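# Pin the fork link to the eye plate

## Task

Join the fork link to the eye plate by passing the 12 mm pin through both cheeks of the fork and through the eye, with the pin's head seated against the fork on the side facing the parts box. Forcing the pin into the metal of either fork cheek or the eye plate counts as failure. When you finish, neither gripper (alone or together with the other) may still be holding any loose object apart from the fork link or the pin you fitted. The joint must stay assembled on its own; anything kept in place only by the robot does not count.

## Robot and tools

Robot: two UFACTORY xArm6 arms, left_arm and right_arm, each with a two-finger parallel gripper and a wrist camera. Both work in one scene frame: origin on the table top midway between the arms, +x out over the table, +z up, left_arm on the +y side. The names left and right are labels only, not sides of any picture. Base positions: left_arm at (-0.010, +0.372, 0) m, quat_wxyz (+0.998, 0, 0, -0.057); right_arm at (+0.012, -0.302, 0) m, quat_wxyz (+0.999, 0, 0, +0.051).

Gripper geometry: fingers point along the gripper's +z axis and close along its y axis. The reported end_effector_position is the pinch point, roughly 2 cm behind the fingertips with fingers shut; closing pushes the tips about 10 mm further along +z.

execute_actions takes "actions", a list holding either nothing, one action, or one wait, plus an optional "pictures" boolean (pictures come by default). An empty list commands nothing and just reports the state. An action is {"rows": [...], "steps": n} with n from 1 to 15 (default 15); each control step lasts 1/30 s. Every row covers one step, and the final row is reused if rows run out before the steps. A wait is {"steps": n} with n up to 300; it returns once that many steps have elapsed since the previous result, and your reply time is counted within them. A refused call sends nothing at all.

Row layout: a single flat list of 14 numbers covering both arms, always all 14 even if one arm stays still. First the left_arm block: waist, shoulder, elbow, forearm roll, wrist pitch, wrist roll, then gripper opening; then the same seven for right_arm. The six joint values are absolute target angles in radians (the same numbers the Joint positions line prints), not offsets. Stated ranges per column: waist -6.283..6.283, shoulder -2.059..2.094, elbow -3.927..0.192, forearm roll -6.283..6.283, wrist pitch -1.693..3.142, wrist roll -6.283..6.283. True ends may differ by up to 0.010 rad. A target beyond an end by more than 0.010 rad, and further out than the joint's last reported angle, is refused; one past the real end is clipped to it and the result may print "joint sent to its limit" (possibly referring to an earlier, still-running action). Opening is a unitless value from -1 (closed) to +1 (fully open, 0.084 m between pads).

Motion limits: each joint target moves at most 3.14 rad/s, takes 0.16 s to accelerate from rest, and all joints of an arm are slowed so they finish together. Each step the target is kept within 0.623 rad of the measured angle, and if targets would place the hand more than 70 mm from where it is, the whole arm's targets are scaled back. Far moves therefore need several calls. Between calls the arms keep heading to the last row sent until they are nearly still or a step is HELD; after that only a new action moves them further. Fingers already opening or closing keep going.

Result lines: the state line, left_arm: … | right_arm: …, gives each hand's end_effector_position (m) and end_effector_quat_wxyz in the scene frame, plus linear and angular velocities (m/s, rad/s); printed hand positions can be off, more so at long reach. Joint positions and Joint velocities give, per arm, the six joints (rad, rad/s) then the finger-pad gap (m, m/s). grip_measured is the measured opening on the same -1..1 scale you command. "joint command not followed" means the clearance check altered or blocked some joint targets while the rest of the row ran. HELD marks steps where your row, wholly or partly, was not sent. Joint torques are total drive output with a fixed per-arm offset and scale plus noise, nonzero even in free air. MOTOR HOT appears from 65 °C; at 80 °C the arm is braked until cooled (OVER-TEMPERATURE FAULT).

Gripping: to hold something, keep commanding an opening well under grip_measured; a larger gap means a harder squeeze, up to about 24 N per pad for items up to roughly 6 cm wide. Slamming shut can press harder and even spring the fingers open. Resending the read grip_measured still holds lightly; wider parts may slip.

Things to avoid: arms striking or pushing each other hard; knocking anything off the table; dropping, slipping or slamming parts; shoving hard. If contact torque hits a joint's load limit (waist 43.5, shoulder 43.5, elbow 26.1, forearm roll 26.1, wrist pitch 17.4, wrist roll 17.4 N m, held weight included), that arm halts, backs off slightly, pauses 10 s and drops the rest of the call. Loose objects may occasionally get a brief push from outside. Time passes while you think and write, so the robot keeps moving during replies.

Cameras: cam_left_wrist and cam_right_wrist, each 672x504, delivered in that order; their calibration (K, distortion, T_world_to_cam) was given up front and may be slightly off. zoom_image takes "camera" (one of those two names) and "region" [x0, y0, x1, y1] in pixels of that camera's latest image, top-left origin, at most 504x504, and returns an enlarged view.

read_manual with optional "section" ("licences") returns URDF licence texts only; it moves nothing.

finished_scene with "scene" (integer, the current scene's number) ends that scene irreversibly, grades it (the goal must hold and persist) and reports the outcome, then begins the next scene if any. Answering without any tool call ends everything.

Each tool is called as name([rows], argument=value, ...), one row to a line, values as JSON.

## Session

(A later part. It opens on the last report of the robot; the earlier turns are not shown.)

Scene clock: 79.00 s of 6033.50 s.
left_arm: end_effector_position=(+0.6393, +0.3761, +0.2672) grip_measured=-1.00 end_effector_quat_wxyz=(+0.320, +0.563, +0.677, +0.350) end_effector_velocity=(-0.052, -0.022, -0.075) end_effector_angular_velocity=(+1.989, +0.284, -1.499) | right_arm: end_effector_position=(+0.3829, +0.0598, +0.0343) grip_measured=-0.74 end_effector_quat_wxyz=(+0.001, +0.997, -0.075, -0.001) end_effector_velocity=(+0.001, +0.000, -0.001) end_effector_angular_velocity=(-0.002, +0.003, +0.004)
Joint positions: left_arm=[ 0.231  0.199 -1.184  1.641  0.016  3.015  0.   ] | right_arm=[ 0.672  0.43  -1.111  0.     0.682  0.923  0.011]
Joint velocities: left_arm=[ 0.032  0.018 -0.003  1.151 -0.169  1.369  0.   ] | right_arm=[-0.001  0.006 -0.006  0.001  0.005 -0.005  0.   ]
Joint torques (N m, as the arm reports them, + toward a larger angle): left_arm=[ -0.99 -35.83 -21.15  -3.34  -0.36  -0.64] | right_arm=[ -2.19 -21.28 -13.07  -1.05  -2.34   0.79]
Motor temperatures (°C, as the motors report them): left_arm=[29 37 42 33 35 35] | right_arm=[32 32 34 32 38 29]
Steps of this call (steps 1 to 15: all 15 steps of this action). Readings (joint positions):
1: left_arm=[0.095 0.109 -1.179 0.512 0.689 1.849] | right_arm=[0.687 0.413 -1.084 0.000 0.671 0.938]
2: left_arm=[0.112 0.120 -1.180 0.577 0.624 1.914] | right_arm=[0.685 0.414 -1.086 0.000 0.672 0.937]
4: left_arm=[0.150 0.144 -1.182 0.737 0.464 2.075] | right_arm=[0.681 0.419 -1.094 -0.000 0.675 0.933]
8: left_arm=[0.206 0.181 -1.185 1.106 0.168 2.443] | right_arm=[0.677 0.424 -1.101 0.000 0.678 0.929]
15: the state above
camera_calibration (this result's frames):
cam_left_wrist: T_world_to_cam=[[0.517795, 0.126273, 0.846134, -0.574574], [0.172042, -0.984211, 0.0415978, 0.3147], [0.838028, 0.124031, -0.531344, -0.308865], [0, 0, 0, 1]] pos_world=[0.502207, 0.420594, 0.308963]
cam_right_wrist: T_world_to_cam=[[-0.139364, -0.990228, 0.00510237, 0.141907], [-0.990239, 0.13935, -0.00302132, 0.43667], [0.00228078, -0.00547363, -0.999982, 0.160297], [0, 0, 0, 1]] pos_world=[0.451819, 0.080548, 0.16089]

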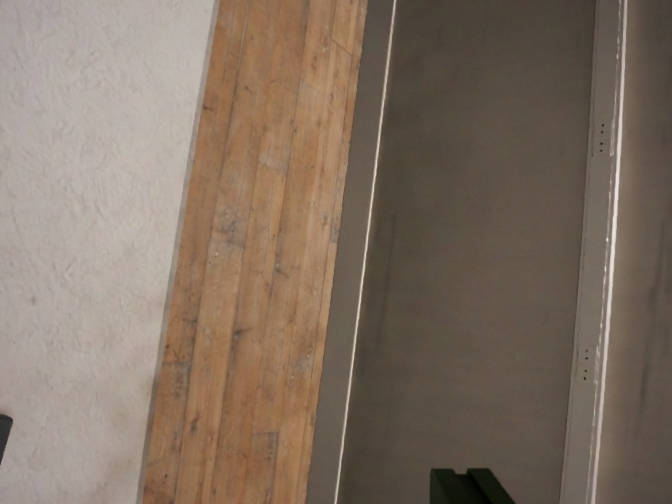

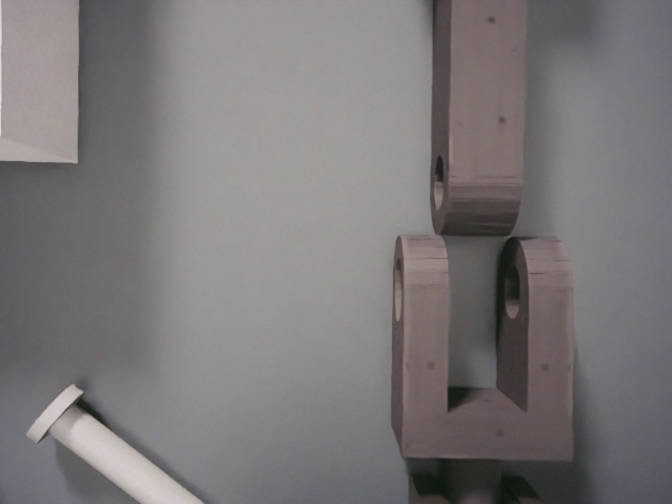

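execute_actions([
  {"rows":[[0.234,0.3,-1.3,1.745,-1.4,3.14,-1,0.6781,0.4249,-1.1032,0,0.6784,0.9301,-1]]},
], pictures=false)

execute_actions([
  {"rows":[[0.234,0.3,-1.3,1.745,-1.4,3.14,-1,0.6734,0.4305,-1.1121,0,0.6818,0.9254,-1],[0.234,0.3,-1.3,1.745,-1.4,3.14,-1,0.6734,0.4305,-1.1121,0,0.6818,0.9254,-1],[0.234,0.3,-1.3,1.745,-1.4,3.14,-1,0.6734,0.4305,-1.1121,0,0.6818,0.9254,-1],[0.234,0.3,-1.3,1.745,-1.4,3.14,-1,0.6734,0.4305,-1.1121,0,0.6818,0.9254,-1],[0.234,0.3,-1.3,1.745,-1.4,3.14,-1,0.6734,0.4305,-1.1121,0,0.6818,0.9254,-1],[0.234,0.3,-1.3,1.745,-1.4,3.14,-1,0.6734,0.4305,-1.1121,0,0.6818,0.9254,-1],[0.234,0.3,-1.3,1.745,-1.4,3.14,-1,0.6687,0.436,-1.1211,0,0.6851,0.9207,-1]]},
])

Scene clock: 90.50 s of 6033.50 s.
left_arm: end_effector_position=(+0.5741, +0.2271, +0.2932) grip_measured=-1.00 end_effector_quat_wxyz=(+0.470, +0.729, +0.476, +0.149) end_effector_velocity=(-0.277, -0.284, +0.159) end_effector_angular_velocity=(-0.942, +0.171, -1.412) | right_arm: end_effector_position=(+0.3814, +0.0618, +0.0359) grip_measured=-0.74 end_effector_quat_wxyz=(-0.002, +0.997, -0.076, +0.002) end_effector_velocity=(-0.012, -0.002, -0.007) end_effector_angular_velocity=(-0.018, +0.022, +0.010)
Joint positions: left_arm=[ 0.234  0.275 -1.271  1.745 -0.679  3.14   0.   ] | right_arm=[ 0.677  0.424 -1.105 -0.     0.677  0.93   0.011]
Joint velocities: left_arm=[ 0.     0.088 -0.102  0.    -1.709 -0.     0.   ] | right_arm=[0.013 0.002 0.014 0.003 0.012 0.    0.   ]
Joint torques (N m, as the arm reports them, + toward a larger angle): left_arm=[ -0.14 -34.53 -18.36  -1.4   -0.77   0.37] | right_arm=[ -0.32 -21.37 -12.19  -0.24  -1.71   0.66]
Motor temperatures (°C, as the motors report them): left_arm=[29 37 41 33 35 35] | right_arm=[32 33 36 32 39 29]
Steps of this call (steps 1 to 30: the robot went on to your last target; steps 31 to 90: nothing new was sent; then 8.00 s passed at rest; steps 91 to 105: all 15 steps of this action). Readings (joint positions):
91: left_arm=[0.234 0.200 -1.186 1.745 -0.000 3.140] | right_arm=[0.671 0.431 -1.112 0.000 0.682 0.923]
92: left_arm=[0.234 0.201 -1.187 1.745 -0.005 3.140] | right_arm=[0.671 0.430 -1.111 -0.000 0.681 0.924]
94: left_arm=[0.235 0.207 -1.195 1.745 -0.050 3.140] | right_arm=[0.673 0.427 -1.109 -0.001 0.678 0.927]
98: left_arm=[0.234 0.241 -1.232 1.745 -0.270 3.140] | right_arm=[0.673 0.425 -1.109 -0.001 0.675 0.930]
105: the state above

Scene clock: 91.00 s of 6033.50 s.
left_arm: end_effector_position=(+0.4378, +0.1668, +0.3787) grip_measured=-1.00 end_effector_quat_wxyz=(+0.603, +0.737, +0.287, -0.106) end_effector_velocity=(-0.060, -0.000, +0.037) end_effector_angular_velocity=(-0.156, +0.039, -0.236) | right_arm: end_effector_position=(+0.3860, +0.0605, +0.0347) grip_measured=-0.74 end_effector_quat_wxyz=(-0.000, +0.997, -0.075, +0.000) end_effector_velocity=(+0.001, -0.001, -0.001) end_effector_angular_velocity=(-0.003, +0.003, +0.001)
Joint positions: left_arm=[ 0.234  0.299 -1.299  1.745 -1.373  3.14   0.   ] | right_arm=[ 0.669  0.436 -1.121 -0.     0.685  0.921  0.011]
Joint velocities: left_arm=[-0.001  0.014 -0.007  0.001 -0.284 -0.001  0.   ] | right_arm=[-0.003  0.006 -0.005  0.     0.004 -0.004  0.   ]
Joint torques (N m, as the arm reports them, + toward a larger angle): left_arm=[ -0.19 -32.24 -15.74  -1.42  -0.63   0.45] | right_arm=[ -0.17 -21.81 -12.13  -0.29  -1.75   0.64]
Motor temperatures (°C, as the motors report them): left_arm=[29 37 41 33 35 35] | right_arm=[32 33 36 32 39 29]
Steps of this call (steps 1 to 15: all 15 steps of this action). Readings (joint positions):
1: left_arm=[0.234 0.277 -1.274 1.745 -0.736 3.140] | right_arm=[0.677 0.424 -1.105 -0.000 0.677 0.930]
2: left_arm=[0.234 0.280 -1.277 1.745 -0.793 3.140] | right_arm=[0.677 0.425 -1.106 -0.000 0.678 0.929]
4: left_arm=[0.234 0.284 -1.282 1.745 -0.906 3.140] | right_arm=[0.675 0.428 -1.109 -0.000 0.680 0.927]
8: left_arm=[0.234 0.291 -1.290 1.745 -1.131 3.140] | right_arm=[0.673 0.431 -1.113 -0.000 0.682 0.925]
15: the state above
camera_calibration (this result's frames):
cam_left_wrist: T_world_to_cam=[[0.552207, -0.0824258, 0.829623, -0.512258], [-0.807197, -0.3018, 0.507296, 0.277259], [0.208566, -0.949801, -0.23319, 0.286971], [0, 0, 0, 1]] pos_world=[0.446822, 0.314019, 0.351247]
cam_right_wrist: T_world_to_cam=[[-0.140205, -0.990115, 0.00382826, 0.143403], [-0.990116, 0.140188, -0.00427048, 0.439536], [0.00369159, -0.00438917, -0.999984, 0.160032], [0, 0, 0, 1]] pos_world=[0.454707, 0.0810699, 0.161358]

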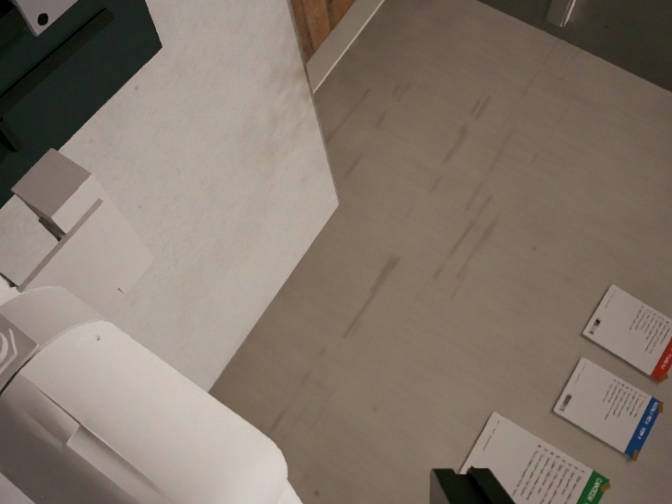

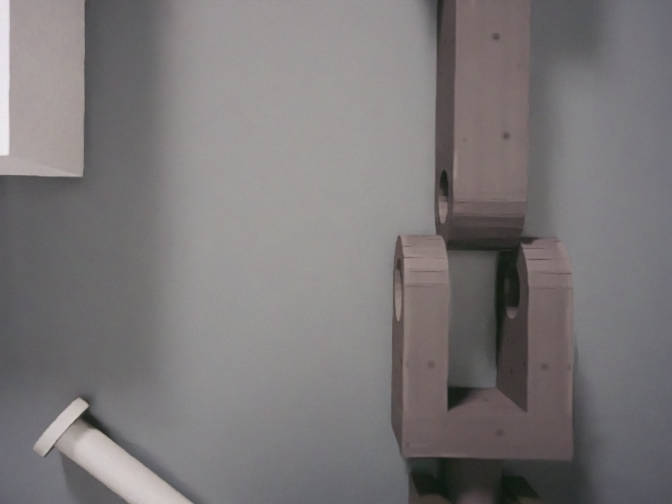

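execute_actions([
  {"rows":[[0.234,1.0,-1.5,1.745,-1.4,3.14,-1,0.6615,0.4441,-1.1341,0,0.69,0.9135,-1],[0.234,1.0,-1.5,1.745,-1.4,3.14,-1,0.6615,0.4441,-1.1341,0,0.69,0.9135,-1],[0.234,1.0,-1.5,1.745,-1.4,3.14,-1,0.6615,0.4441,-1.1341,0,0.69,0.9135,-1],[0.234,1.0,-1.5,1.745,-1.4,3.14,-1,0.6615,0.4441,-1.1341,0,0.69,0.9135,-1],[0.234,1.0,-1.5,1.745,-1.4,3.14,-1,0.6542,0.4522,-1.147,0,0.6949,0.9062,-1],[0.234,1.0,-1.5,1.745,-1.4,3.14,-1,0.6542,0.4522,-1.147,0,0.6949,0.9062,-1],[0.234,1.0,-1.5,1.745,-1.4,3.14,-1,0.6542,0.4522,-1.147,0,0.6949,0.9062,-1],[0.234,1.0,-1.5,1.745,-1.4,3.14,-1,0.6542,0.4522,-1.147,0,0.6949,0.9062,-1],[0.234,1.0,-1.5,1.745,-1.4,3.14,-1,0.647,0.4602,-1.16,0,0.6997,0.899,-1],[0.234,1.0,-1.5,1.745,-1.4,3.14,-1,0.647,0.4602,-1.16,0,0.6997,0.899,-1],[0.234,1.0,-1.5,1.745,-1.4,3.14,-1,0.647,0.4602,-1.16,0,0.6997,0.899,-1],[0.234,1.0,-1.5,1.745,-1.4,3.14,-1,0.647,0.4602,-1.16,0,0.6997,0.899,-1],[0.234,1.0,-1.5,1.745,-1.4,3.14,-1,0.6397,0.4683,-1.173,0,0.7046,0.8917,-1]]},
], pictures=false)

execute_actions([
  {"steps":40},
])

zoom_image(camera="cam_left_wrist", region=[260, 230, 370, 340])

Scene clock: 103.57 s of 6033.50 s.
left_arm: end_effector_position=(+0.4710, +0.1715, +0.2260) grip_measured=-1.00 end_effector_quat_wxyz=(+0.572, +0.698, +0.365, -0.231) end_effector_velocity=(+0.019, +0.002, -0.394) end_effector_angular_velocity=(-0.088, +0.722, -0.001) | right_arm: end_effector_position=(+0.4015, +0.0581, +0.0345) grip_measured=-0.74 end_effector_quat_wxyz=(-0.000, +0.997, -0.075, +0.000) end_effector_velocity=(+0.043, -0.008, -0.000) end_effector_angular_velocity=(+0.003, -0.003, -0.010)
Joint positions: left_arm=[ 0.234  0.729 -1.424  1.745 -1.4    3.14   0.   ] | right_arm=[ 0.645  0.462 -1.163  0.     0.701  0.897  0.011]
Joint velocities: left_arm=[-0.     1.008 -0.28   0.    -0.001  0.001  0.   ] | right_arm=[-0.066  0.069 -0.11  -0.     0.036 -0.056 -0.   ]
Joint torques (N m, as the arm reports them, + toward a larger angle): left_arm=[ -0.48 -40.1  -13.35  -0.79  -1.39   0.24] | right_arm=[  0.39 -22.81 -12.06  -0.53  -1.56   0.69]
Motor temperatures (°C, as the motors report them): left_arm=[29 37 41 33 35 35] | right_arm=[32 33 35 32 39 29]
Steps of this call (steps 1 to 30: the robot went on to your last target; steps 31 to 90: nothing new was sent; then 9.07 s passed at rest; steps 91 to 105: all 15 steps of this action). Readings (joint positions):
91: left_arm=[0.234 0.300 -1.300 1.745 -1.400 3.140] | right_arm=[0.669 0.436 -1.121 0.000 0.685 0.921]
92: left_arm=[0.234 0.304 -1.302 1.745 -1.400 3.140] | right_arm=[0.668 0.437 -1.123 0.000 0.686 0.919]
94: left_arm=[0.234 0.341 -1.320 1.745 -1.401 3.140] | right_arm=[0.664 0.441 -1.129 -0.000 0.688 0.916]
98: left_arm=[0.234 0.491 -1.357 1.745 -1.400 3.140] | right_arm=[0.658 0.448 -1.141 -0.000 0.692 0.910]
105: the state above

Scene clock: 104.90 s of 6033.50 s.
left_arm: end_effector_position=(+0.4636, +0.1706, +0.1188) grip_measured=-1.00 end_effector_quat_wxyz=(+0.542, +0.666, +0.415, -0.302) end_effector_velocity=(-0.000, -0.000, -0.000) end_effector_angular_velocity=(+0.000, -0.000, -0.000) | right_arm: end_effector_position=(+0.4052, +0.0574, +0.0345) grip_measured=-0.74 end_effector_quat_wxyz=(-0.000, +0.997, -0.075, +0.000) end_effector_velocity=(-0.001, +0.000, -0.000) end_effector_angular_velocity=(-0.001, +0.002, +0.001)
Joint positions: left_arm=[ 0.234  1.    -1.5    1.745 -1.4    3.14   0.   ] | right_arm=[ 0.64   0.468 -1.173  0.     0.705  0.892  0.011]
Joint velocities: left_arm=[-0.     0.001  0.    -0.     0.     0.001  0.   ] | right_arm=[ 0.001 -0.     0.     0.     0.002 -0.     0.   ]
Joint torques (N m, as the arm reports them, + toward a larger angle): left_arm=[ -0.36 -42.06 -11.45  -0.7   -1.49   0.43] | right_arm=[  0.02 -22.53 -12.32  -0.38  -1.68   0.6 ]
Motor temperatures (°C, as the motors report them): left_arm=[29 37 41 33 35 35] | right_arm=[32 33 35 32 39 29]
Steps of this call (steps 1 to 30: the robot went on to your last target; steps 31 to 40: nothing new was sent). Readings (joint positions):
1: left_arm=[0.234 0.762 -1.433 1.745 -1.400 3.140] | right_arm=[0.643 0.464 -1.166 -0.000 0.702 0.896]
2: left_arm=[0.234 0.795 -1.442 1.745 -1.400 3.140] | right_arm=[0.642 0.465 -1.168 -0.000 0.703 0.894]
4: left_arm=[0.234 0.862 -1.461 1.745 -1.400 3.140] | right_arm=[0.641 0.467 -1.171 -0.000 0.704 0.893]
8: left_arm=[0.234 0.968 -1.487 1.745 -1.399 3.140] | right_arm=[0.640 0.468 -1.172 0.000 0.704 0.892]
40: the state above
All arms were judged still, so your last target was given up. Only a new action makes them travel on or press farther. Fingers that are still opening or closing keep moving.
camera_calibration (this result's frames):
cam_left_wrist: T_world_to_cam=[[0.88202, -0.0427478, 0.469269, -0.427356], [-0.465479, -0.23391, 0.85359, 0.219868], [0.0732776, -0.971318, -0.226212, 0.290173], [0, 0, 0, 1]] pos_world=[0.458017, 0.315011, 0.0785084]
cam_right_wrist: T_world_to_cam=[[-0.140123, -0.990127, 0.00385631, 0.142964], [-0.990127, 0.140107, -0.00424747, 0.458971], [0.00366524, -0.00441341, -0.999984, 0.159827], [0, 0, 0, 1]] pos_world=[0.473887, 0.0779526, 0.161223]

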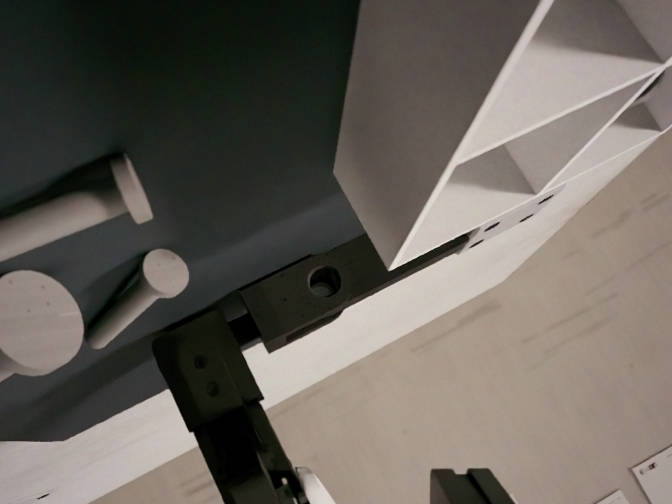

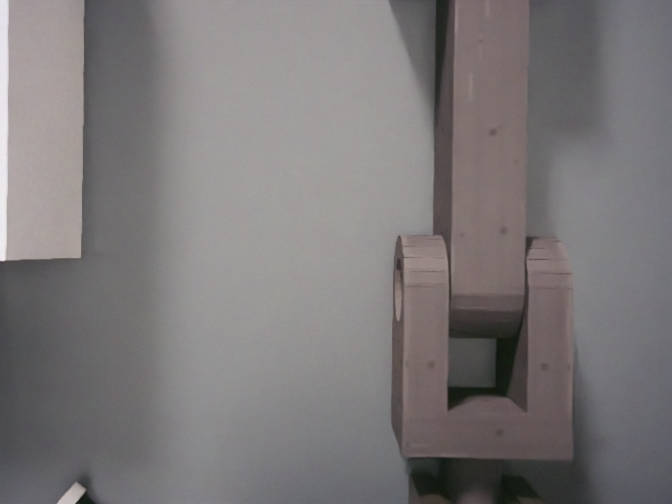

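Region (260, 230, 370, 340) of cam_left_wrist's 672x504 image, scaled by 4.582, with more detail than that image has.

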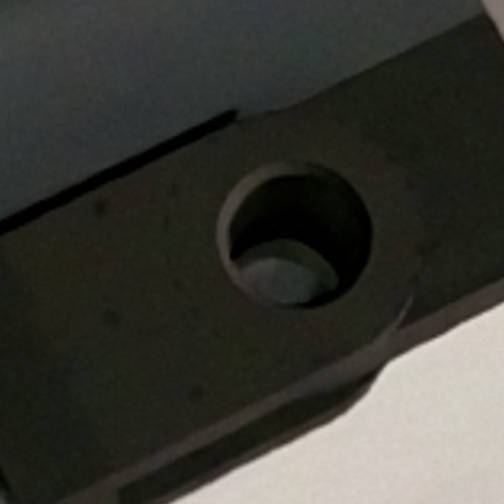

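execute_actions([
  {"rows":[[0.234,1.0,-1.5,1.745,-1.4,3.14,-1,0.6385,0.4728,-1.175,0,0.702,0.8905,-1]]},
])

zoom_image(camera="cam_left_wrist", region=[295, 250, 355, 310])

Scene clock: 110.93 s of 6033.50 s.
left_arm: end_effector_position=(+0.4636, +0.1706, +0.1188) grip_measured=-1.00 end_effector_quat_wxyz=(+0.542, +0.666, +0.415, -0.302) end_effector_velocity=(+0.000, +0.000, +0.000) end_effector_angular_velocity=(+0.000, -0.001, -0.001) | right_arm: end_effector_position=(+0.4060, +0.0573, +0.0331) grip_measured=-0.74 end_effector_quat_wxyz=(-0.000, +0.997, -0.075, +0.000) end_effector_velocity=(-0.000, +0.000, -0.000) end_effector_angular_velocity=(-0.000, +0.000, +0.000)
Joint positions: left_arm=[ 0.234  1.    -1.5    1.745 -1.4    3.14   0.   ] | right_arm=[ 0.639  0.473 -1.175 -0.     0.702  0.891  0.011]
Joint velocities: left_arm=[ 0.     0.    -0.001  0.001 -0.     0.     0.   ] | right_arm=[ 0.     0.001 -0.    -0.    -0.     0.    -0.   ]
Joint torques (N m, as the arm reports them, + toward a larger angle): left_arm=[ -0.37 -41.44 -11.53  -0.54  -1.53   0.3 ] | right_arm=[ -0.21 -22.36 -12.36  -0.36  -1.77   0.56]
Motor temperatures (°C, as the motors report them): left_arm=[29 37 40 33 35 35] | right_arm=[32 33 35 32 39 29]
Steps of this call (steps 1 to 90: nothing new was sent; then 2.53 s passed at rest; steps 91 to 105: all 15 steps of this action). Readings (joint positions):
91: left_arm=[0.234 1.000 -1.500 1.745 -1.400 3.140] | right_arm=[0.640 0.468 -1.173 0.000 0.705 0.892]
92: left_arm=[0.234 1.000 -1.500 1.745 -1.400 3.140] | right_arm=[0.640 0.469 -1.174 0.000 0.704 0.891]
94: left_arm=[0.234 1.000 -1.500 1.745 -1.400 3.140] | right_arm=[0.639 0.471 -1.174 -0.000 0.703 0.891]
98: left_arm=[0.234 1.000 -1.500 1.745 -1.400 3.140] | right_arm=[0.639 0.473 -1.175 0.000 0.702 0.891]
105: the state above
camera_calibration (this result's frames):
cam_left_wrist: T_world_to_cam=[[0.882035, -0.042747, 0.46924, -0.427349], [-0.465452, -0.233908, 0.853605, 0.219861], [0.07327, -0.971319, -0.226212, 0.290173], [0, 0, 0, 1]] pos_world=[0.45801, 0.31501, 0.0784949]
cam_right_wrist: T_world_to_cam=[[-0.140116, -0.990128, 0.00375289, 0.142981], [-0.990128, 0.1401, -0.00433376, 0.459797], [0.0037652, -0.00432307, -0.999984, 0.158315], [0, 0, 0, 1]] pos_world=[0.474696, 0.0778364, 0.159768]

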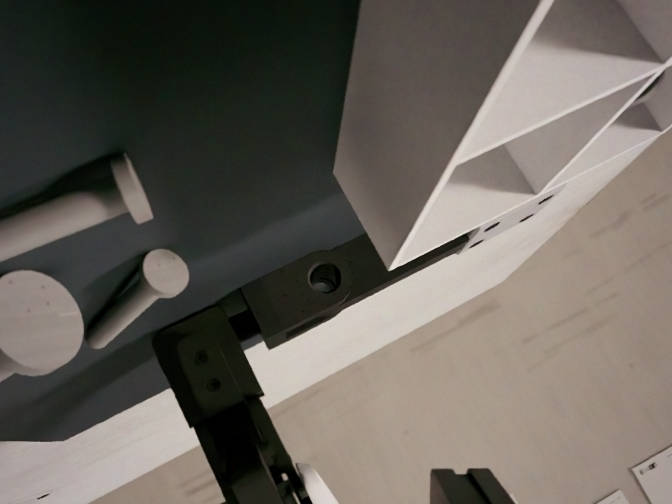

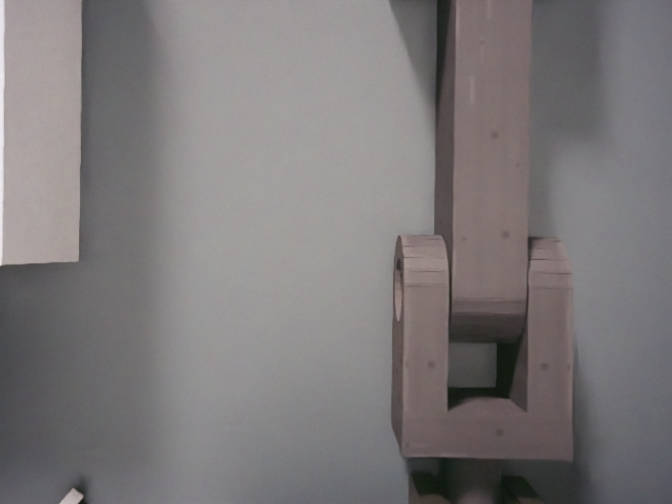

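Region (295, 250, 355, 310) of cam_left_wrist's 672x504 image, scaled by 8.400, with more detail than that image has.

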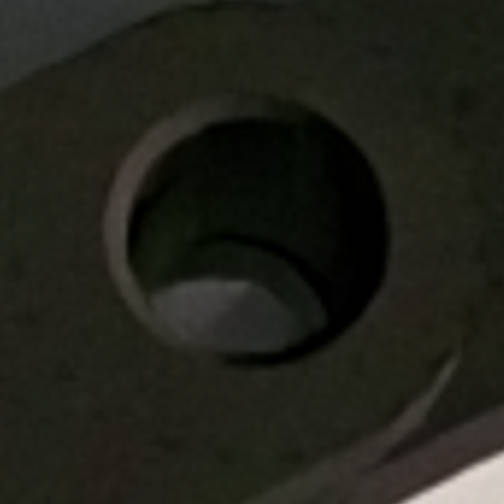

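execute_actions([
  {"rows":[[0.234,0.2,-1.2,1.745,-1.0,2.5,-0.25,0.6385,0.4719,-1.175,0,0.7029,0.8905,-1]]},
], pictures=false)

execute_actions([
  {"steps":30},
], pictures=false)

execute_actions([
  {"rows":[[-0.1,-0.3,-0.7,1.41,0.3667,1.028,-0.25,0.6385,0.4719,-1.175,0,0.7029,0.8905,-1]]},
], pictures=false)

execute_actions([
  {"steps":45},
], pictures=false)

execute_actions([
  {"rows":[[-0.3785,-0.09,-0.435,1.41,0.3667,1.028,-0.25,0.6385,0.4719,-1.175,0,0.7029,0.8905,-1]]},
], pictures=false)

execute_actions([
  {"steps":30},
], pictures=false)

execute_actions([
  {"rows":[[-0.3785,0.0259,-0.4745,1.41,0.3667,1.028,-0.25,0.6385,0.4719,-1.175,0,0.7029,0.8905,-1]]},
], pictures=false)

execute_actions([
  {"steps":15},
])

execute_actions([
  {"rows":[[-0.3785,0.0259,-0.4745,1.41,0.3667,1.028,-0.45,0.6385,0.4719,-1.175,0,0.7029,0.8905,-1],[-0.3785,0.0259,-0.4745,1.41,0.3667,1.028,-0.6,0.6385,0.4719,-1.175,0,0.7029,0.8905,-1],[-0.3785,0.0259,-0.4745,1.41,0.3667,1.028,-0.75,0.6385,0.4719,-1.175,0,0.7029,0.8905,-1],[-0.3785,0.0259,-0.4745,1.41,0.3667,1.028,-1,0.6385,0.4719,-1.175,0,0.7029,0.8905,-1]]},
])

Scene clock: 149.00 s of 6033.50 s.
left_arm: end_effector_position=(+0.4972, +0.1758, +0.2611) grip_measured=-0.27 end_effector_quat_wxyz=(+0.507, +0.627, +0.558, -0.198) end_effector_velocity=(+0.015, +0.025, +0.379) end_effector_angular_velocity=(+0.203, -0.089, +0.799) | right_arm: end_effector_position=(+0.4060, +0.0573, +0.0334) grip_measured=-0.74 end_effector_quat_wxyz=(-0.000, +0.997, -0.075, +0.000) end_effector_velocity=(+0.000, -0.000, -0.000) end_effector_angular_velocity=(-0.000, +0.000, -0.000)
Joint positions: left_arm=[ 0.234  0.468 -1.293  1.745 -1.123  2.698  0.033] | right_arm=[ 0.638  0.472 -1.175 -0.     0.703  0.891  0.011]
Joint velocities: left_arm=[ 0.    -1.274  0.436  0.001  0.58  -0.931  0.   ] | right_arm=[-0.  0. -0. -0.  0. -0. -0.]
Joint torques (N m, as the arm reports them, + toward a larger angle): left_arm=[ -0.35 -35.05 -14.43  -1.36  -1.35   0.18] | right_arm=[ -0.18 -22.3  -12.53  -0.31  -1.74   0.61]
Motor temperatures (°C, as the motors report them): left_arm=[29 38 39 33 35 35] | right_arm=[32 33 35 32 39 29]
Steps of this call (steps 1 to 15: the robot went on to your last target; steps 16 to 90: nothing new was sent; then 34.57 s passed at rest; steps 91 to 105: all 15 steps of this action). Readings (joint positions):
91: left_arm=[0.234 1.000 -1.500 1.745 -1.400 3.140] | right_arm=[0.639 0.473 -1.175 -0.000 0.702 0.890]
92: left_arm=[0.234 0.996 -1.497 1.745 -1.396 3.134] | right_arm=[0.638 0.473 -1.175 -0.000 0.702 0.891]
94: left_arm=[0.234 0.958 -1.472 1.745 -1.367 3.089] | right_arm=[0.638 0.472 -1.175 -0.000 0.703 0.891]
98: left_arm=[0.234 0.764 -1.395 1.745 -1.259 2.916] | right_arm=[0.638 0.472 -1.175 -0.000 0.703 0.891]
105: the state above

Scene clock: 150.00 s of 6033.50 s.
left_arm: end_effector_position=(+0.4928, +0.1821, +0.3396) grip_measured=-0.27 end_effector_quat_wxyz=(+0.523, +0.582, +0.607, -0.139) end_effector_velocity=(+0.000, +0.000, +0.001) end_effector_angular_velocity=(+0.002, -0.002, -0.001) | right_arm: end_effector_position=(+0.4060, +0.0573, +0.0335) grip_measured=-0.74 end_effector_quat_wxyz=(-0.000, +0.997, -0.075, +0.000) end_effector_velocity=(-0.000, -0.000, -0.000) end_effector_angular_velocity=(-0.001, +0.001, +0.000)
Joint positions: left_arm=[ 0.234  0.2   -1.2    1.745 -1.     2.5    0.033] | right_arm=[ 0.638  0.472 -1.175 -0.     0.703  0.891  0.011]
Joint velocities: left_arm=[-0.    -0.001 -0.002  0.001 -0.     0.    -0.   ] | right_arm=[ 0.  0.  0.  0.  0. -0. -0.]
Joint torques (N m, as the arm reports them, + toward a larger angle): left_arm=[ -0.53 -31.31 -17.17  -1.77  -1.01   0.29] | right_arm=[ -0.27 -22.51 -12.26  -0.26  -1.77   0.66]
Motor temperatures (°C, as the motors report them): left_arm=[29 38 39 33 35 35] | right_arm=[32 33 35 32 39 29]
Steps of this call (steps 1 to 30: the robot went on to your last target). Readings (joint positions):
1: left_arm=[0.234 0.425 -1.279 1.745 -1.104 2.667] | right_arm=[0.638 0.472 -1.175 -0.000 0.703 0.891]
2: left_arm=[0.234 0.383 -1.264 1.745 -1.084 2.635] | right_arm=[0.638 0.472 -1.175 0.000 0.703 0.891]
4: left_arm=[0.234 0.301 -1.236 1.745 -1.048 2.576] | right_arm=[0.638 0.472 -1.175 -0.000 0.703 0.891]
8: left_arm=[0.234 0.221 -1.210 1.745 -1.012 2.518] | right_arm=[0.638 0.472 -1.175 -0.000 0.703 0.890]
30: the state above
All arms were judged still, so your last target was given up. Only a new action makes them travel on or press farther. Fingers that are still opening or closing keep moving.

Scene clock: 150.50 s of 6033.50 s.
left_arm: end_effector_position=(+0.4863, +0.1808, +0.3158) grip_measured=-0.27 end_effector_quat_wxyz=(+0.474, +0.054, +0.872, -0.110) end_effector_velocity=(+0.139, +0.398, -0.166) end_effector_angular_velocity=(-0.708, +0.613, +2.715) | right_arm: end_effector_position=(+0.4060, +0.0573, +0.0335) grip_measured=-0.74 end_effector_quat_wxyz=(-0.000, +0.997, -0.075, +0.000) end_effector_velocity=(-0.001, +0.001, -0.001) end_effector_angular_velocity=(-0.001, +0.001, +0.002)
Joint positions: left_arm=[-0.069 -0.254 -0.747  1.443 -0.092  1.59   0.032] | right_arm=[ 0.639  0.472 -1.175  0.     0.703  0.89   0.011]
Joint velocities: left_arm=[-0.131 -0.195  0.226 -0.157  2.002 -2.066 -0.   ] | right_arm=[ 0.002  0.001  0.     0.     0.    -0.001 -0.   ]
Joint torques (N m, as the arm reports them, + toward a larger angle): left_arm=[  0.78 -17.84 -21.45  -1.1   -1.27   0.33] | right_arm=[ -0.17 -22.34 -12.52  -0.42  -1.76   0.72]
Motor temperatures (°C, as the motors report them): left_arm=[29 38 39 33 35 35] | right_arm=[32 33 35 32 39 29]
Steps of this call (steps 1 to 15: all 15 steps of this action). Readings (joint positions):
1: left_arm=[0.234 0.200 -1.200 1.745 -1.000 2.500] | right_arm=[0.639 0.472 -1.175 -0.000 0.703 0.890]
2: left_arm=[0.232 0.197 -1.196 1.742 -0.994 2.494] | right_arm=[0.638 0.472 -1.175 0.000 0.703 0.890]
4: left_arm=[0.211 0.164 -1.160 1.718 -0.949 2.449] | right_arm=[0.638 0.472 -1.175 0.000 0.703 0.891]
8: left_arm=[0.080 -0.029 -0.972 1.591 -0.690 2.190] | right_arm=[0.639 0.472 -1.175 -0.000 0.703 0.890]
15: the state above

Scene clock: 152.00 s of 6033.50 s.
left_arm: end_effector_position=(+0.4987, +0.2812, +0.2906) grip_measured=-0.27 end_effector_quat_wxyz=(+0.470, -0.296, +0.830, -0.056) end_effector_velocity=(-0.000, +0.000, -0.000) end_effector_angular_velocity=(-0.000, +0.001, +0.000) | right_arm: end_effector_position=(+0.4060, +0.0573, +0.0335) grip_measured=-0.74 end_effector_quat_wxyz=(-0.000, +0.997, -0.075, +0.000) end_effector_velocity=(-0.000, +0.000, -0.000) end_effector_angular_velocity=(+0.000, -0.000, +0.001)
Joint positions: left_arm=[-0.1   -0.3   -0.7    1.41   0.367  1.028  0.032] | right_arm=[ 0.639  0.472 -1.175 -0.     0.703  0.891  0.011]
Joint velocities: left_arm=[-0.    -0.     0.001 -0.001  0.     0.    -0.   ] | right_arm=[ 0.001  0.     0.     0.    -0.    -0.     0.   ]
Joint torques (N m, as the arm reports them, + toward a larger angle): left_arm=[  0.05 -19.97 -20.53  -0.49  -0.62   0.25] | right_arm=[ -0.3  -22.43 -12.36  -0.44  -1.76   0.64]
Motor temperatures (°C, as the motors report them): left_arm=[29 37 40 33 35 35] | right_arm=[32 33 35 32 39 29]
Steps of this call (steps 1 to 30: the robot went on to your last target; steps 31 to 45: nothing new was sent). Readings (joint positions):
1: left_arm=[-0.073 -0.260 -0.741 1.438 -0.028 1.521] | right_arm=[0.639 0.472 -1.175 -0.000 0.703 0.890]
2: left_arm=[-0.076 -0.264 -0.736 1.435 0.032 1.451] | right_arm=[0.639 0.472 -1.175 0.000 0.703 0.890]
4: left_arm=[-0.082 -0.274 -0.727 1.428 0.147 1.308] | right_arm=[0.639 0.472 -1.175 -0.000 0.703 0.890]
8: left_arm=[-0.094 -0.292 -0.707 1.415 0.308 1.103] | right_arm=[0.639 0.472 -1.175 -0.000 0.703 0.890]
45: the state above
All arms were judged still, so your last target was given up. Only a new action makes them travel on or press farther. Fingers that are still opening or closing keep moving.

Scene clock: 152.50 s of 6033.50 s.
left_arm: end_effector_position=(+0.4022, +0.2133, +0.1257) grip_measured=-0.27 end_effector_quat_wxyz=(+0.338, -0.195, +0.921, -0.010) end_effector_velocity=(-0.289, -0.094, -0.339) end_effector_angular_velocity=(+0.311, +0.715, -0.458) | right_arm: end_effector_position=(+0.4060, +0.0573, +0.0335) grip_measured=-0.74 end_effector_quat_wxyz=(-0.000, +0.997, -0.075, +0.000) end_effector_velocity=(-0.001, +0.001, +0.000) end_effector_angular_velocity=(+0.000, -0.000, +0.002)
Joint positions: left_arm=[-0.297 -0.151 -0.512  1.41   0.367  1.028  0.032] | right_arm=[ 0.639  0.472 -1.175  0.     0.703  0.891  0.011]
Joint velocities: left_arm=[-0.458  0.345  0.435 -0.     0.    -0.     0.   ] | right_arm=[ 0.002 -0.001 -0.     0.    -0.    -0.     0.   ]
Joint torques (N m, as the arm reports them, + toward a larger angle): left_arm=[ -0.46 -20.21 -16.26  -0.14  -0.67   0.3 ] | right_arm=[ -0.07 -22.45 -12.46  -0.34  -1.76   0.56]
Motor temperatures (°C, as the motors report them): left_arm=[29 37 40 33 35 35] | right_arm=[32 33 35 32 39 29]
Steps of this call (steps 1 to 15: all 15 steps of this action). Readings (joint positions):
1: left_arm=[-0.100 -0.300 -0.700 1.410 0.367 1.028] | right_arm=[0.639 0.472 -1.175 -0.000 0.703 0.890]
2: left_arm=[-0.104 -0.298 -0.697 1.410 0.367 1.028] | right_arm=[0.638 0.472 -1.175 0.000 0.703 0.890]
4: left_arm=[-0.132 -0.278 -0.674 1.410 0.367 1.028] | right_arm=[0.639 0.472 -1.175 0.000 0.703 0.890]
8: left_arm=[-0.192 -0.230 -0.612 1.410 0.367 1.028] | right_arm=[0.639 0.472 -1.175 0.000 0.703 0.891]
15: the state above

Scene clock: 153.50 s of 6033.50 s.
left_arm: end_effector_position=(+0.3477, +0.2021, +0.0694) grip_measured=-0.27 end_effector_quat_wxyz=(+0.285, -0.148, +0.947, +0.016) end_effector_velocity=(-0.000, +0.000, -0.000) end_effector_angular_velocity=(+0.000, +0.001, -0.000) | right_arm: end_effector_position=(+0.4060, +0.0573, +0.0335) grip_measured=-0.74 end_effector_quat_wxyz=(-0.000, +0.997, -0.075, +0.000) end_effector_velocity=(-0.000, +0.000, +0.000) end_effector_angular_velocity=(-0.000, +0.000, -0.000)
Joint positions: left_arm=[-0.378 -0.09  -0.435  1.41   0.367  1.028  0.032] | right_arm=[ 0.638  0.472 -1.175 -0.     0.703  0.89   0.011]
Joint velocities: left_arm=[-0.     0.     0.001 -0.    -0.     0.    -0.   ] | right_arm=[ 0.    -0.    -0.    -0.     0.001  0.001 -0.   ]
Joint torques (N m, as the arm reports them, + toward a larger angle): left_arm=[ -0.89 -19.63 -14.62  -0.11  -0.74   0.42] | right_arm=[ -0.01 -22.14 -12.45  -0.22  -1.83   0.58]
Motor temperatures (°C, as the motors report them): left_arm=[29 37 40 33 35 35] | right_arm=[32 33 35 32 38 29]
Steps of this call (steps 1 to 30: the robot went on to your last target). Readings (joint positions):
1: left_arm=[-0.313 -0.139 -0.498 1.410 0.367 1.028] | right_arm=[0.639 0.472 -1.175 -0.000 0.703 0.890]
2: left_arm=[-0.328 -0.128 -0.483 1.410 0.367 1.028] | right_arm=[0.639 0.472 -1.175 -0.000 0.703 0.891]
4: left_arm=[-0.354 -0.108 -0.457 1.410 0.366 1.028] | right_arm=[0.639 0.472 -1.175 0.000 0.703 0.891]
8: left_arm=[-0.373 -0.094 -0.440 1.410 0.367 1.028] | right_arm=[0.638 0.472 -1.175 -0.000 0.703 0.891]
30: the state above
All arms were judged still, so your last target was given up. Only a new action makes them travel on or press farther. Fingers that are still opening or closing keep moving.

Scene clock: 154.00 s of 6033.50 s.
left_arm: end_effector_position=(+0.3435, +0.2043, +0.0382) grip_measured=-0.27 end_effector_quat_wxyz=(+0.257, -0.142, +0.955, +0.037) end_effector_velocity=(-0.001, +0.001, -0.004) end_effector_angular_velocity=(+0.005, +0.009, -0.001) | right_arm: end_effector_position=(+0.4060, +0.0573, +0.0335) grip_measured=-0.74 end_effector_quat_wxyz=(-0.000, +0.997, -0.075, +0.000) end_effector_velocity=(-0.000, -0.000, -0.001) end_effector_angular_velocity=(-0.001, +0.001, -0.001)
Joint positions: left_arm=[-0.378  0.024 -0.474  1.41   0.367  1.028  0.032] | right_arm=[ 0.638  0.472 -1.175 -0.     0.703  0.891  0.011]
Joint velocities: left_arm=[-0.     0.013 -0.003 -0.     0.     0.001  0.   ] | right_arm=[-0.001  0.001  0.     0.     0.001 -0.    -0.   ]
Joint torques (N m, as the arm reports them, + toward a larger angle): left_arm=[ -0.54 -22.06 -13.46  -0.11  -0.65   0.17] | right_arm=[ -0.22 -22.45 -12.35  -0.32  -1.79   0.66]
Motor temperatures (°C, as the motors report them): left_arm=[29 37 40 33 35 35] | right_arm=[32 33 35 32 38 29]
Steps of this call (steps 1 to 15: all 15 steps of this action). Readings (joint positions):
1: left_arm=[-0.378 -0.090 -0.435 1.410 0.367 1.028] | right_arm=[0.638 0.472 -1.175 0.000 0.703 0.890]
2: left_arm=[-0.378 -0.086 -0.437 1.410 0.367 1.028] | right_arm=[0.638 0.472 -1.175 -0.000 0.703 0.890]
4: left_arm=[-0.378 -0.050 -0.451 1.410 0.366 1.028] | right_arm=[0.639 0.472 -1.175 -0.000 0.703 0.891]
8: left_arm=[-0.379 0.012 -0.467 1.410 0.367 1.028] | right_arm=[0.639 0.472 -1.175 -0.000 0.703 0.890]
15: the state above

Scene clock: 154.50 s of 6033.50 s.
left_arm: end_effector_position=(+0.3433, +0.2044, +0.0376) grip_measured=-0.27 end_effector_quat_wxyz=(+0.256, -0.142, +0.955, +0.038) end_effector_velocity=(+0.000, -0.000, +0.000) end_effector_angular_velocity=(-0.000, -0.000, +0.000) | right_arm: end_effector_position=(+0.4060, +0.0573, +0.0335) grip_measured=-0.74 end_effector_quat_wxyz=(-0.000, +0.997, -0.075, +0.000) end_effector_velocity=(-0.000, +0.000, +0.000) end_effector_angular_velocity=(-0.000, +0.000, +0.001)
Joint positions: left_arm=[-0.378  0.026 -0.474  1.41   0.367  1.028  0.032] | right_arm=[ 0.639  0.472 -1.175  0.     0.703  0.891  0.011]
Joint velocities: left_arm=[-0.     0.    -0.001  0.    -0.    -0.001  0.   ] | right_arm=[ 0.    -0.001 -0.    -0.     0.001 -0.     0.   ]
Joint torques (N m, as the arm reports them, + toward a larger angle): left_arm=[ -0.17 -21.66 -13.46   0.09  -0.87   0.27] | right_arm=[ -0.44 -22.09 -12.38  -0.41  -1.71   0.62]
Motor temperatures (°C, as the motors report them): left_arm=[29 37 40 33 35 35] | right_arm=[32 33 35 32 38 29]
Steps of this call (steps 1 to 15: the robot went on to your last target). Readings (joint positions):
1: left_arm=[-0.378 0.024 -0.474 1.410 0.367 1.028] | right_arm=[0.638 0.472 -1.175 0.000 0.703 0.890]
2: left_arm=[-0.378 0.025 -0.474 1.410 0.367 1.028] | right_arm=[0.638 0.472 -1.175 0.000 0.703 0.891]
4: left_arm=[-0.378 0.025 -0.474 1.410 0.367 1.028] | right_arm=[0.639 0.472 -1.175 -0.000 0.703 0.891]
8: left_arm=[-0.378 0.026 -0.474 1.410 0.367 1.028] | right_arm=[0.639 0.472 -1.175 0.000 0.703 0.890]
15: the state above
All arms were judged still, so your last target was given up. Only a new action makes them travel on or press farther. Fingers that are still opening or closing keep moving.
camera_calibration (this result's frames):
cam_left_wrist: T_world_to_cam=[[-0.308327, 0.951136, 0.0165732, -0.0592369], [0.829819, 0.2604, 0.49355, -0.291024], [0.465118, 0.165928, -0.869559, -0.0293153], [0, 0, 0, 1]] pos_world=[0.236868, 0.136989, 0.119125]
cam_right_wrist: T_world_to_cam=[[-0.140124, -0.990127, 0.00377996, 0.142959], [-0.990127, 0.140108, -0.0043107, 0.459789], [0.00373853, -0.00434667, -0.999984, 0.158713], [0, 0, 0, 1]] pos_world=[0.474688, 0.0778176, 0.160152]

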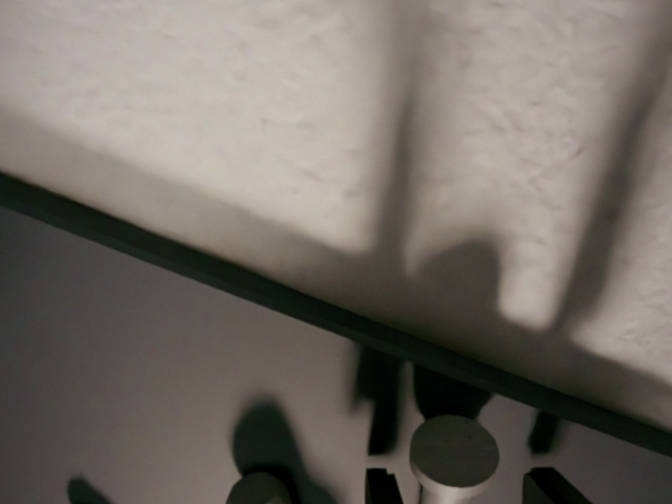

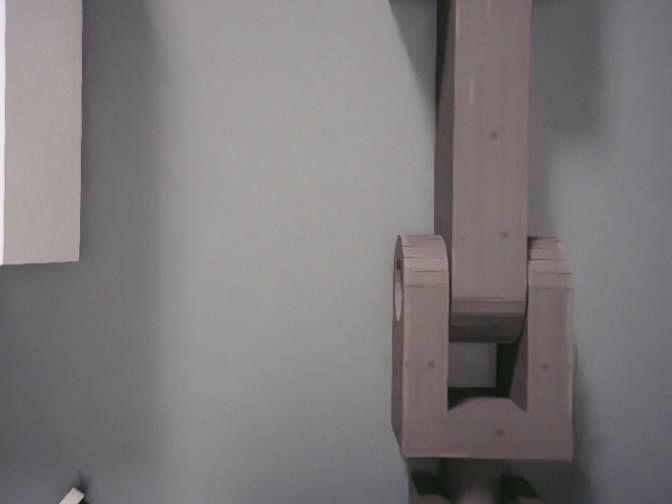

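Scene clock: 155.00 s of 6033.50 s.
left_arm: end_effector_position=(+0.3433, +0.2044, +0.0376) grip_measured=-0.75 end_effector_quat_wxyz=(+0.256, -0.142, +0.955, +0.038) end_effector_velocity=(-0.001, +0.000, -0.000) end_effector_angular_velocity=(+0.001, +0.001, +0.000) | right_arm: end_effector_position=(+0.4060, +0.0573, +0.0335) grip_measured=-0.74 end_effector_quat_wxyz=(-0.000, +0.997, -0.075, +0.000) end_effector_velocity=(+0.000, +0.000, +0.001) end_effector_angular_velocity=(+0.001, -0.001, +0.000)
Joint positions: left_arm=[-0.378  0.026 -0.474  1.41   0.367  1.028  0.011] | right_arm=[ 0.639  0.472 -1.175 -0.     0.703  0.89   0.011]
Joint velocities: left_arm=[ 0.    -0.     0.002  0.     0.    -0.    -0.   ] | right_arm=[-0.    -0.001 -0.     0.    -0.    -0.     0.   ]
Joint torques (N m, as the arm reports them, + toward a larger angle): left_arm=[ -0.18 -21.42 -13.4   -0.05  -0.77   0.24] | right_arm=[ -0.21 -22.4  -12.43  -0.36  -1.77   0.56]
Motor temperatures (°C, as the motors report them): left_arm=[29 37 40 33 35 35] | right_arm=[32 33 35 32 38 29]
Steps of this call (steps 1 to 15: all 15 steps of this action). Readings (joint positions):
1: left_arm=[-0.379 0.026 -0.475 1.410 0.367 1.028] | right_arm=[0.638 0.472 -1.175 0.000 0.703 0.890]
2: left_arm=[-0.379 0.026 -0.475 1.410 0.367 1.028] | right_arm=[0.638 0.472 -1.175 0.000 0.703 0.890]
4: left_arm=[-0.378 0.026 -0.475 1.410 0.367 1.028] | right_arm=[0.639 0.472 -1.175 -0.000 0.703 0.890]
8: left_arm=[-0.378 0.026 -0.474 1.410 0.367 1.028] | right_arm=[0.639 0.472 -1.175 -0.000 0.703 0.891]
15: the state above
camera_calibration (this result's frames):
cam_left_wrist: T_world_to_cam=[[-0.308332, 0.951133, 0.0166342, -0.0592537], [0.82985, 0.260384, 0.493508, -0.291005], [0.46506, 0.165968, -0.869582, -0.0293226], [0, 0, 0, 1]] pos_world=[0.236857, 0.136998, 0.1191]
cam_right_wrist: T_world_to_cam=[[-0.140124, -0.990127, 0.0037797, 0.142959], [-0.990127, 0.140107, -0.00431106, 0.459789], [0.00373893, -0.00434647, -0.999984, 0.158713], [0, 0, 0, 1]] pos_world=[0.474688, 0.0778176, 0.160152]

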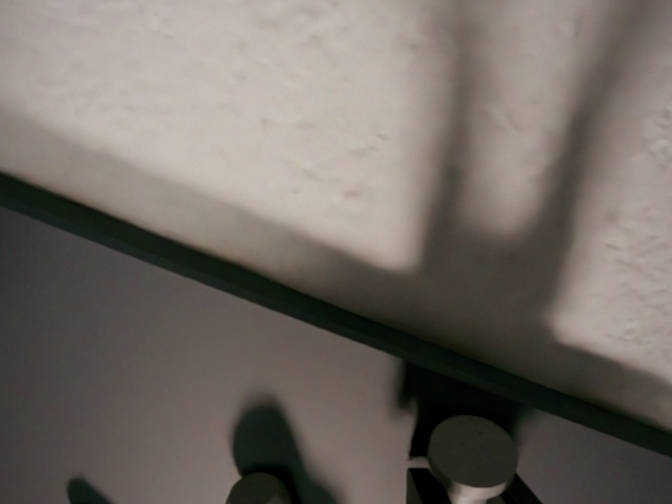

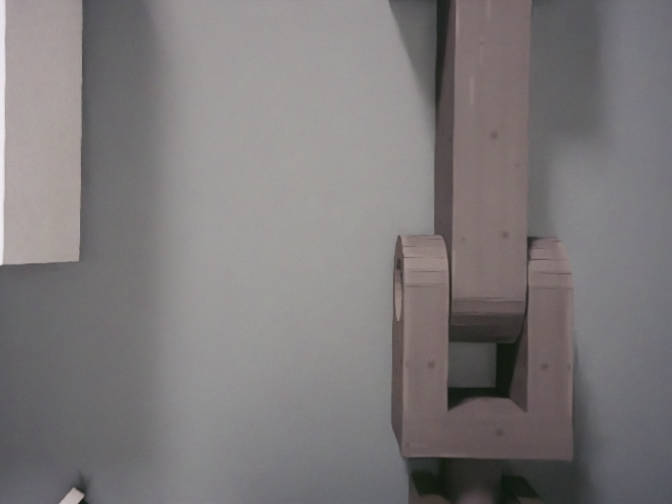

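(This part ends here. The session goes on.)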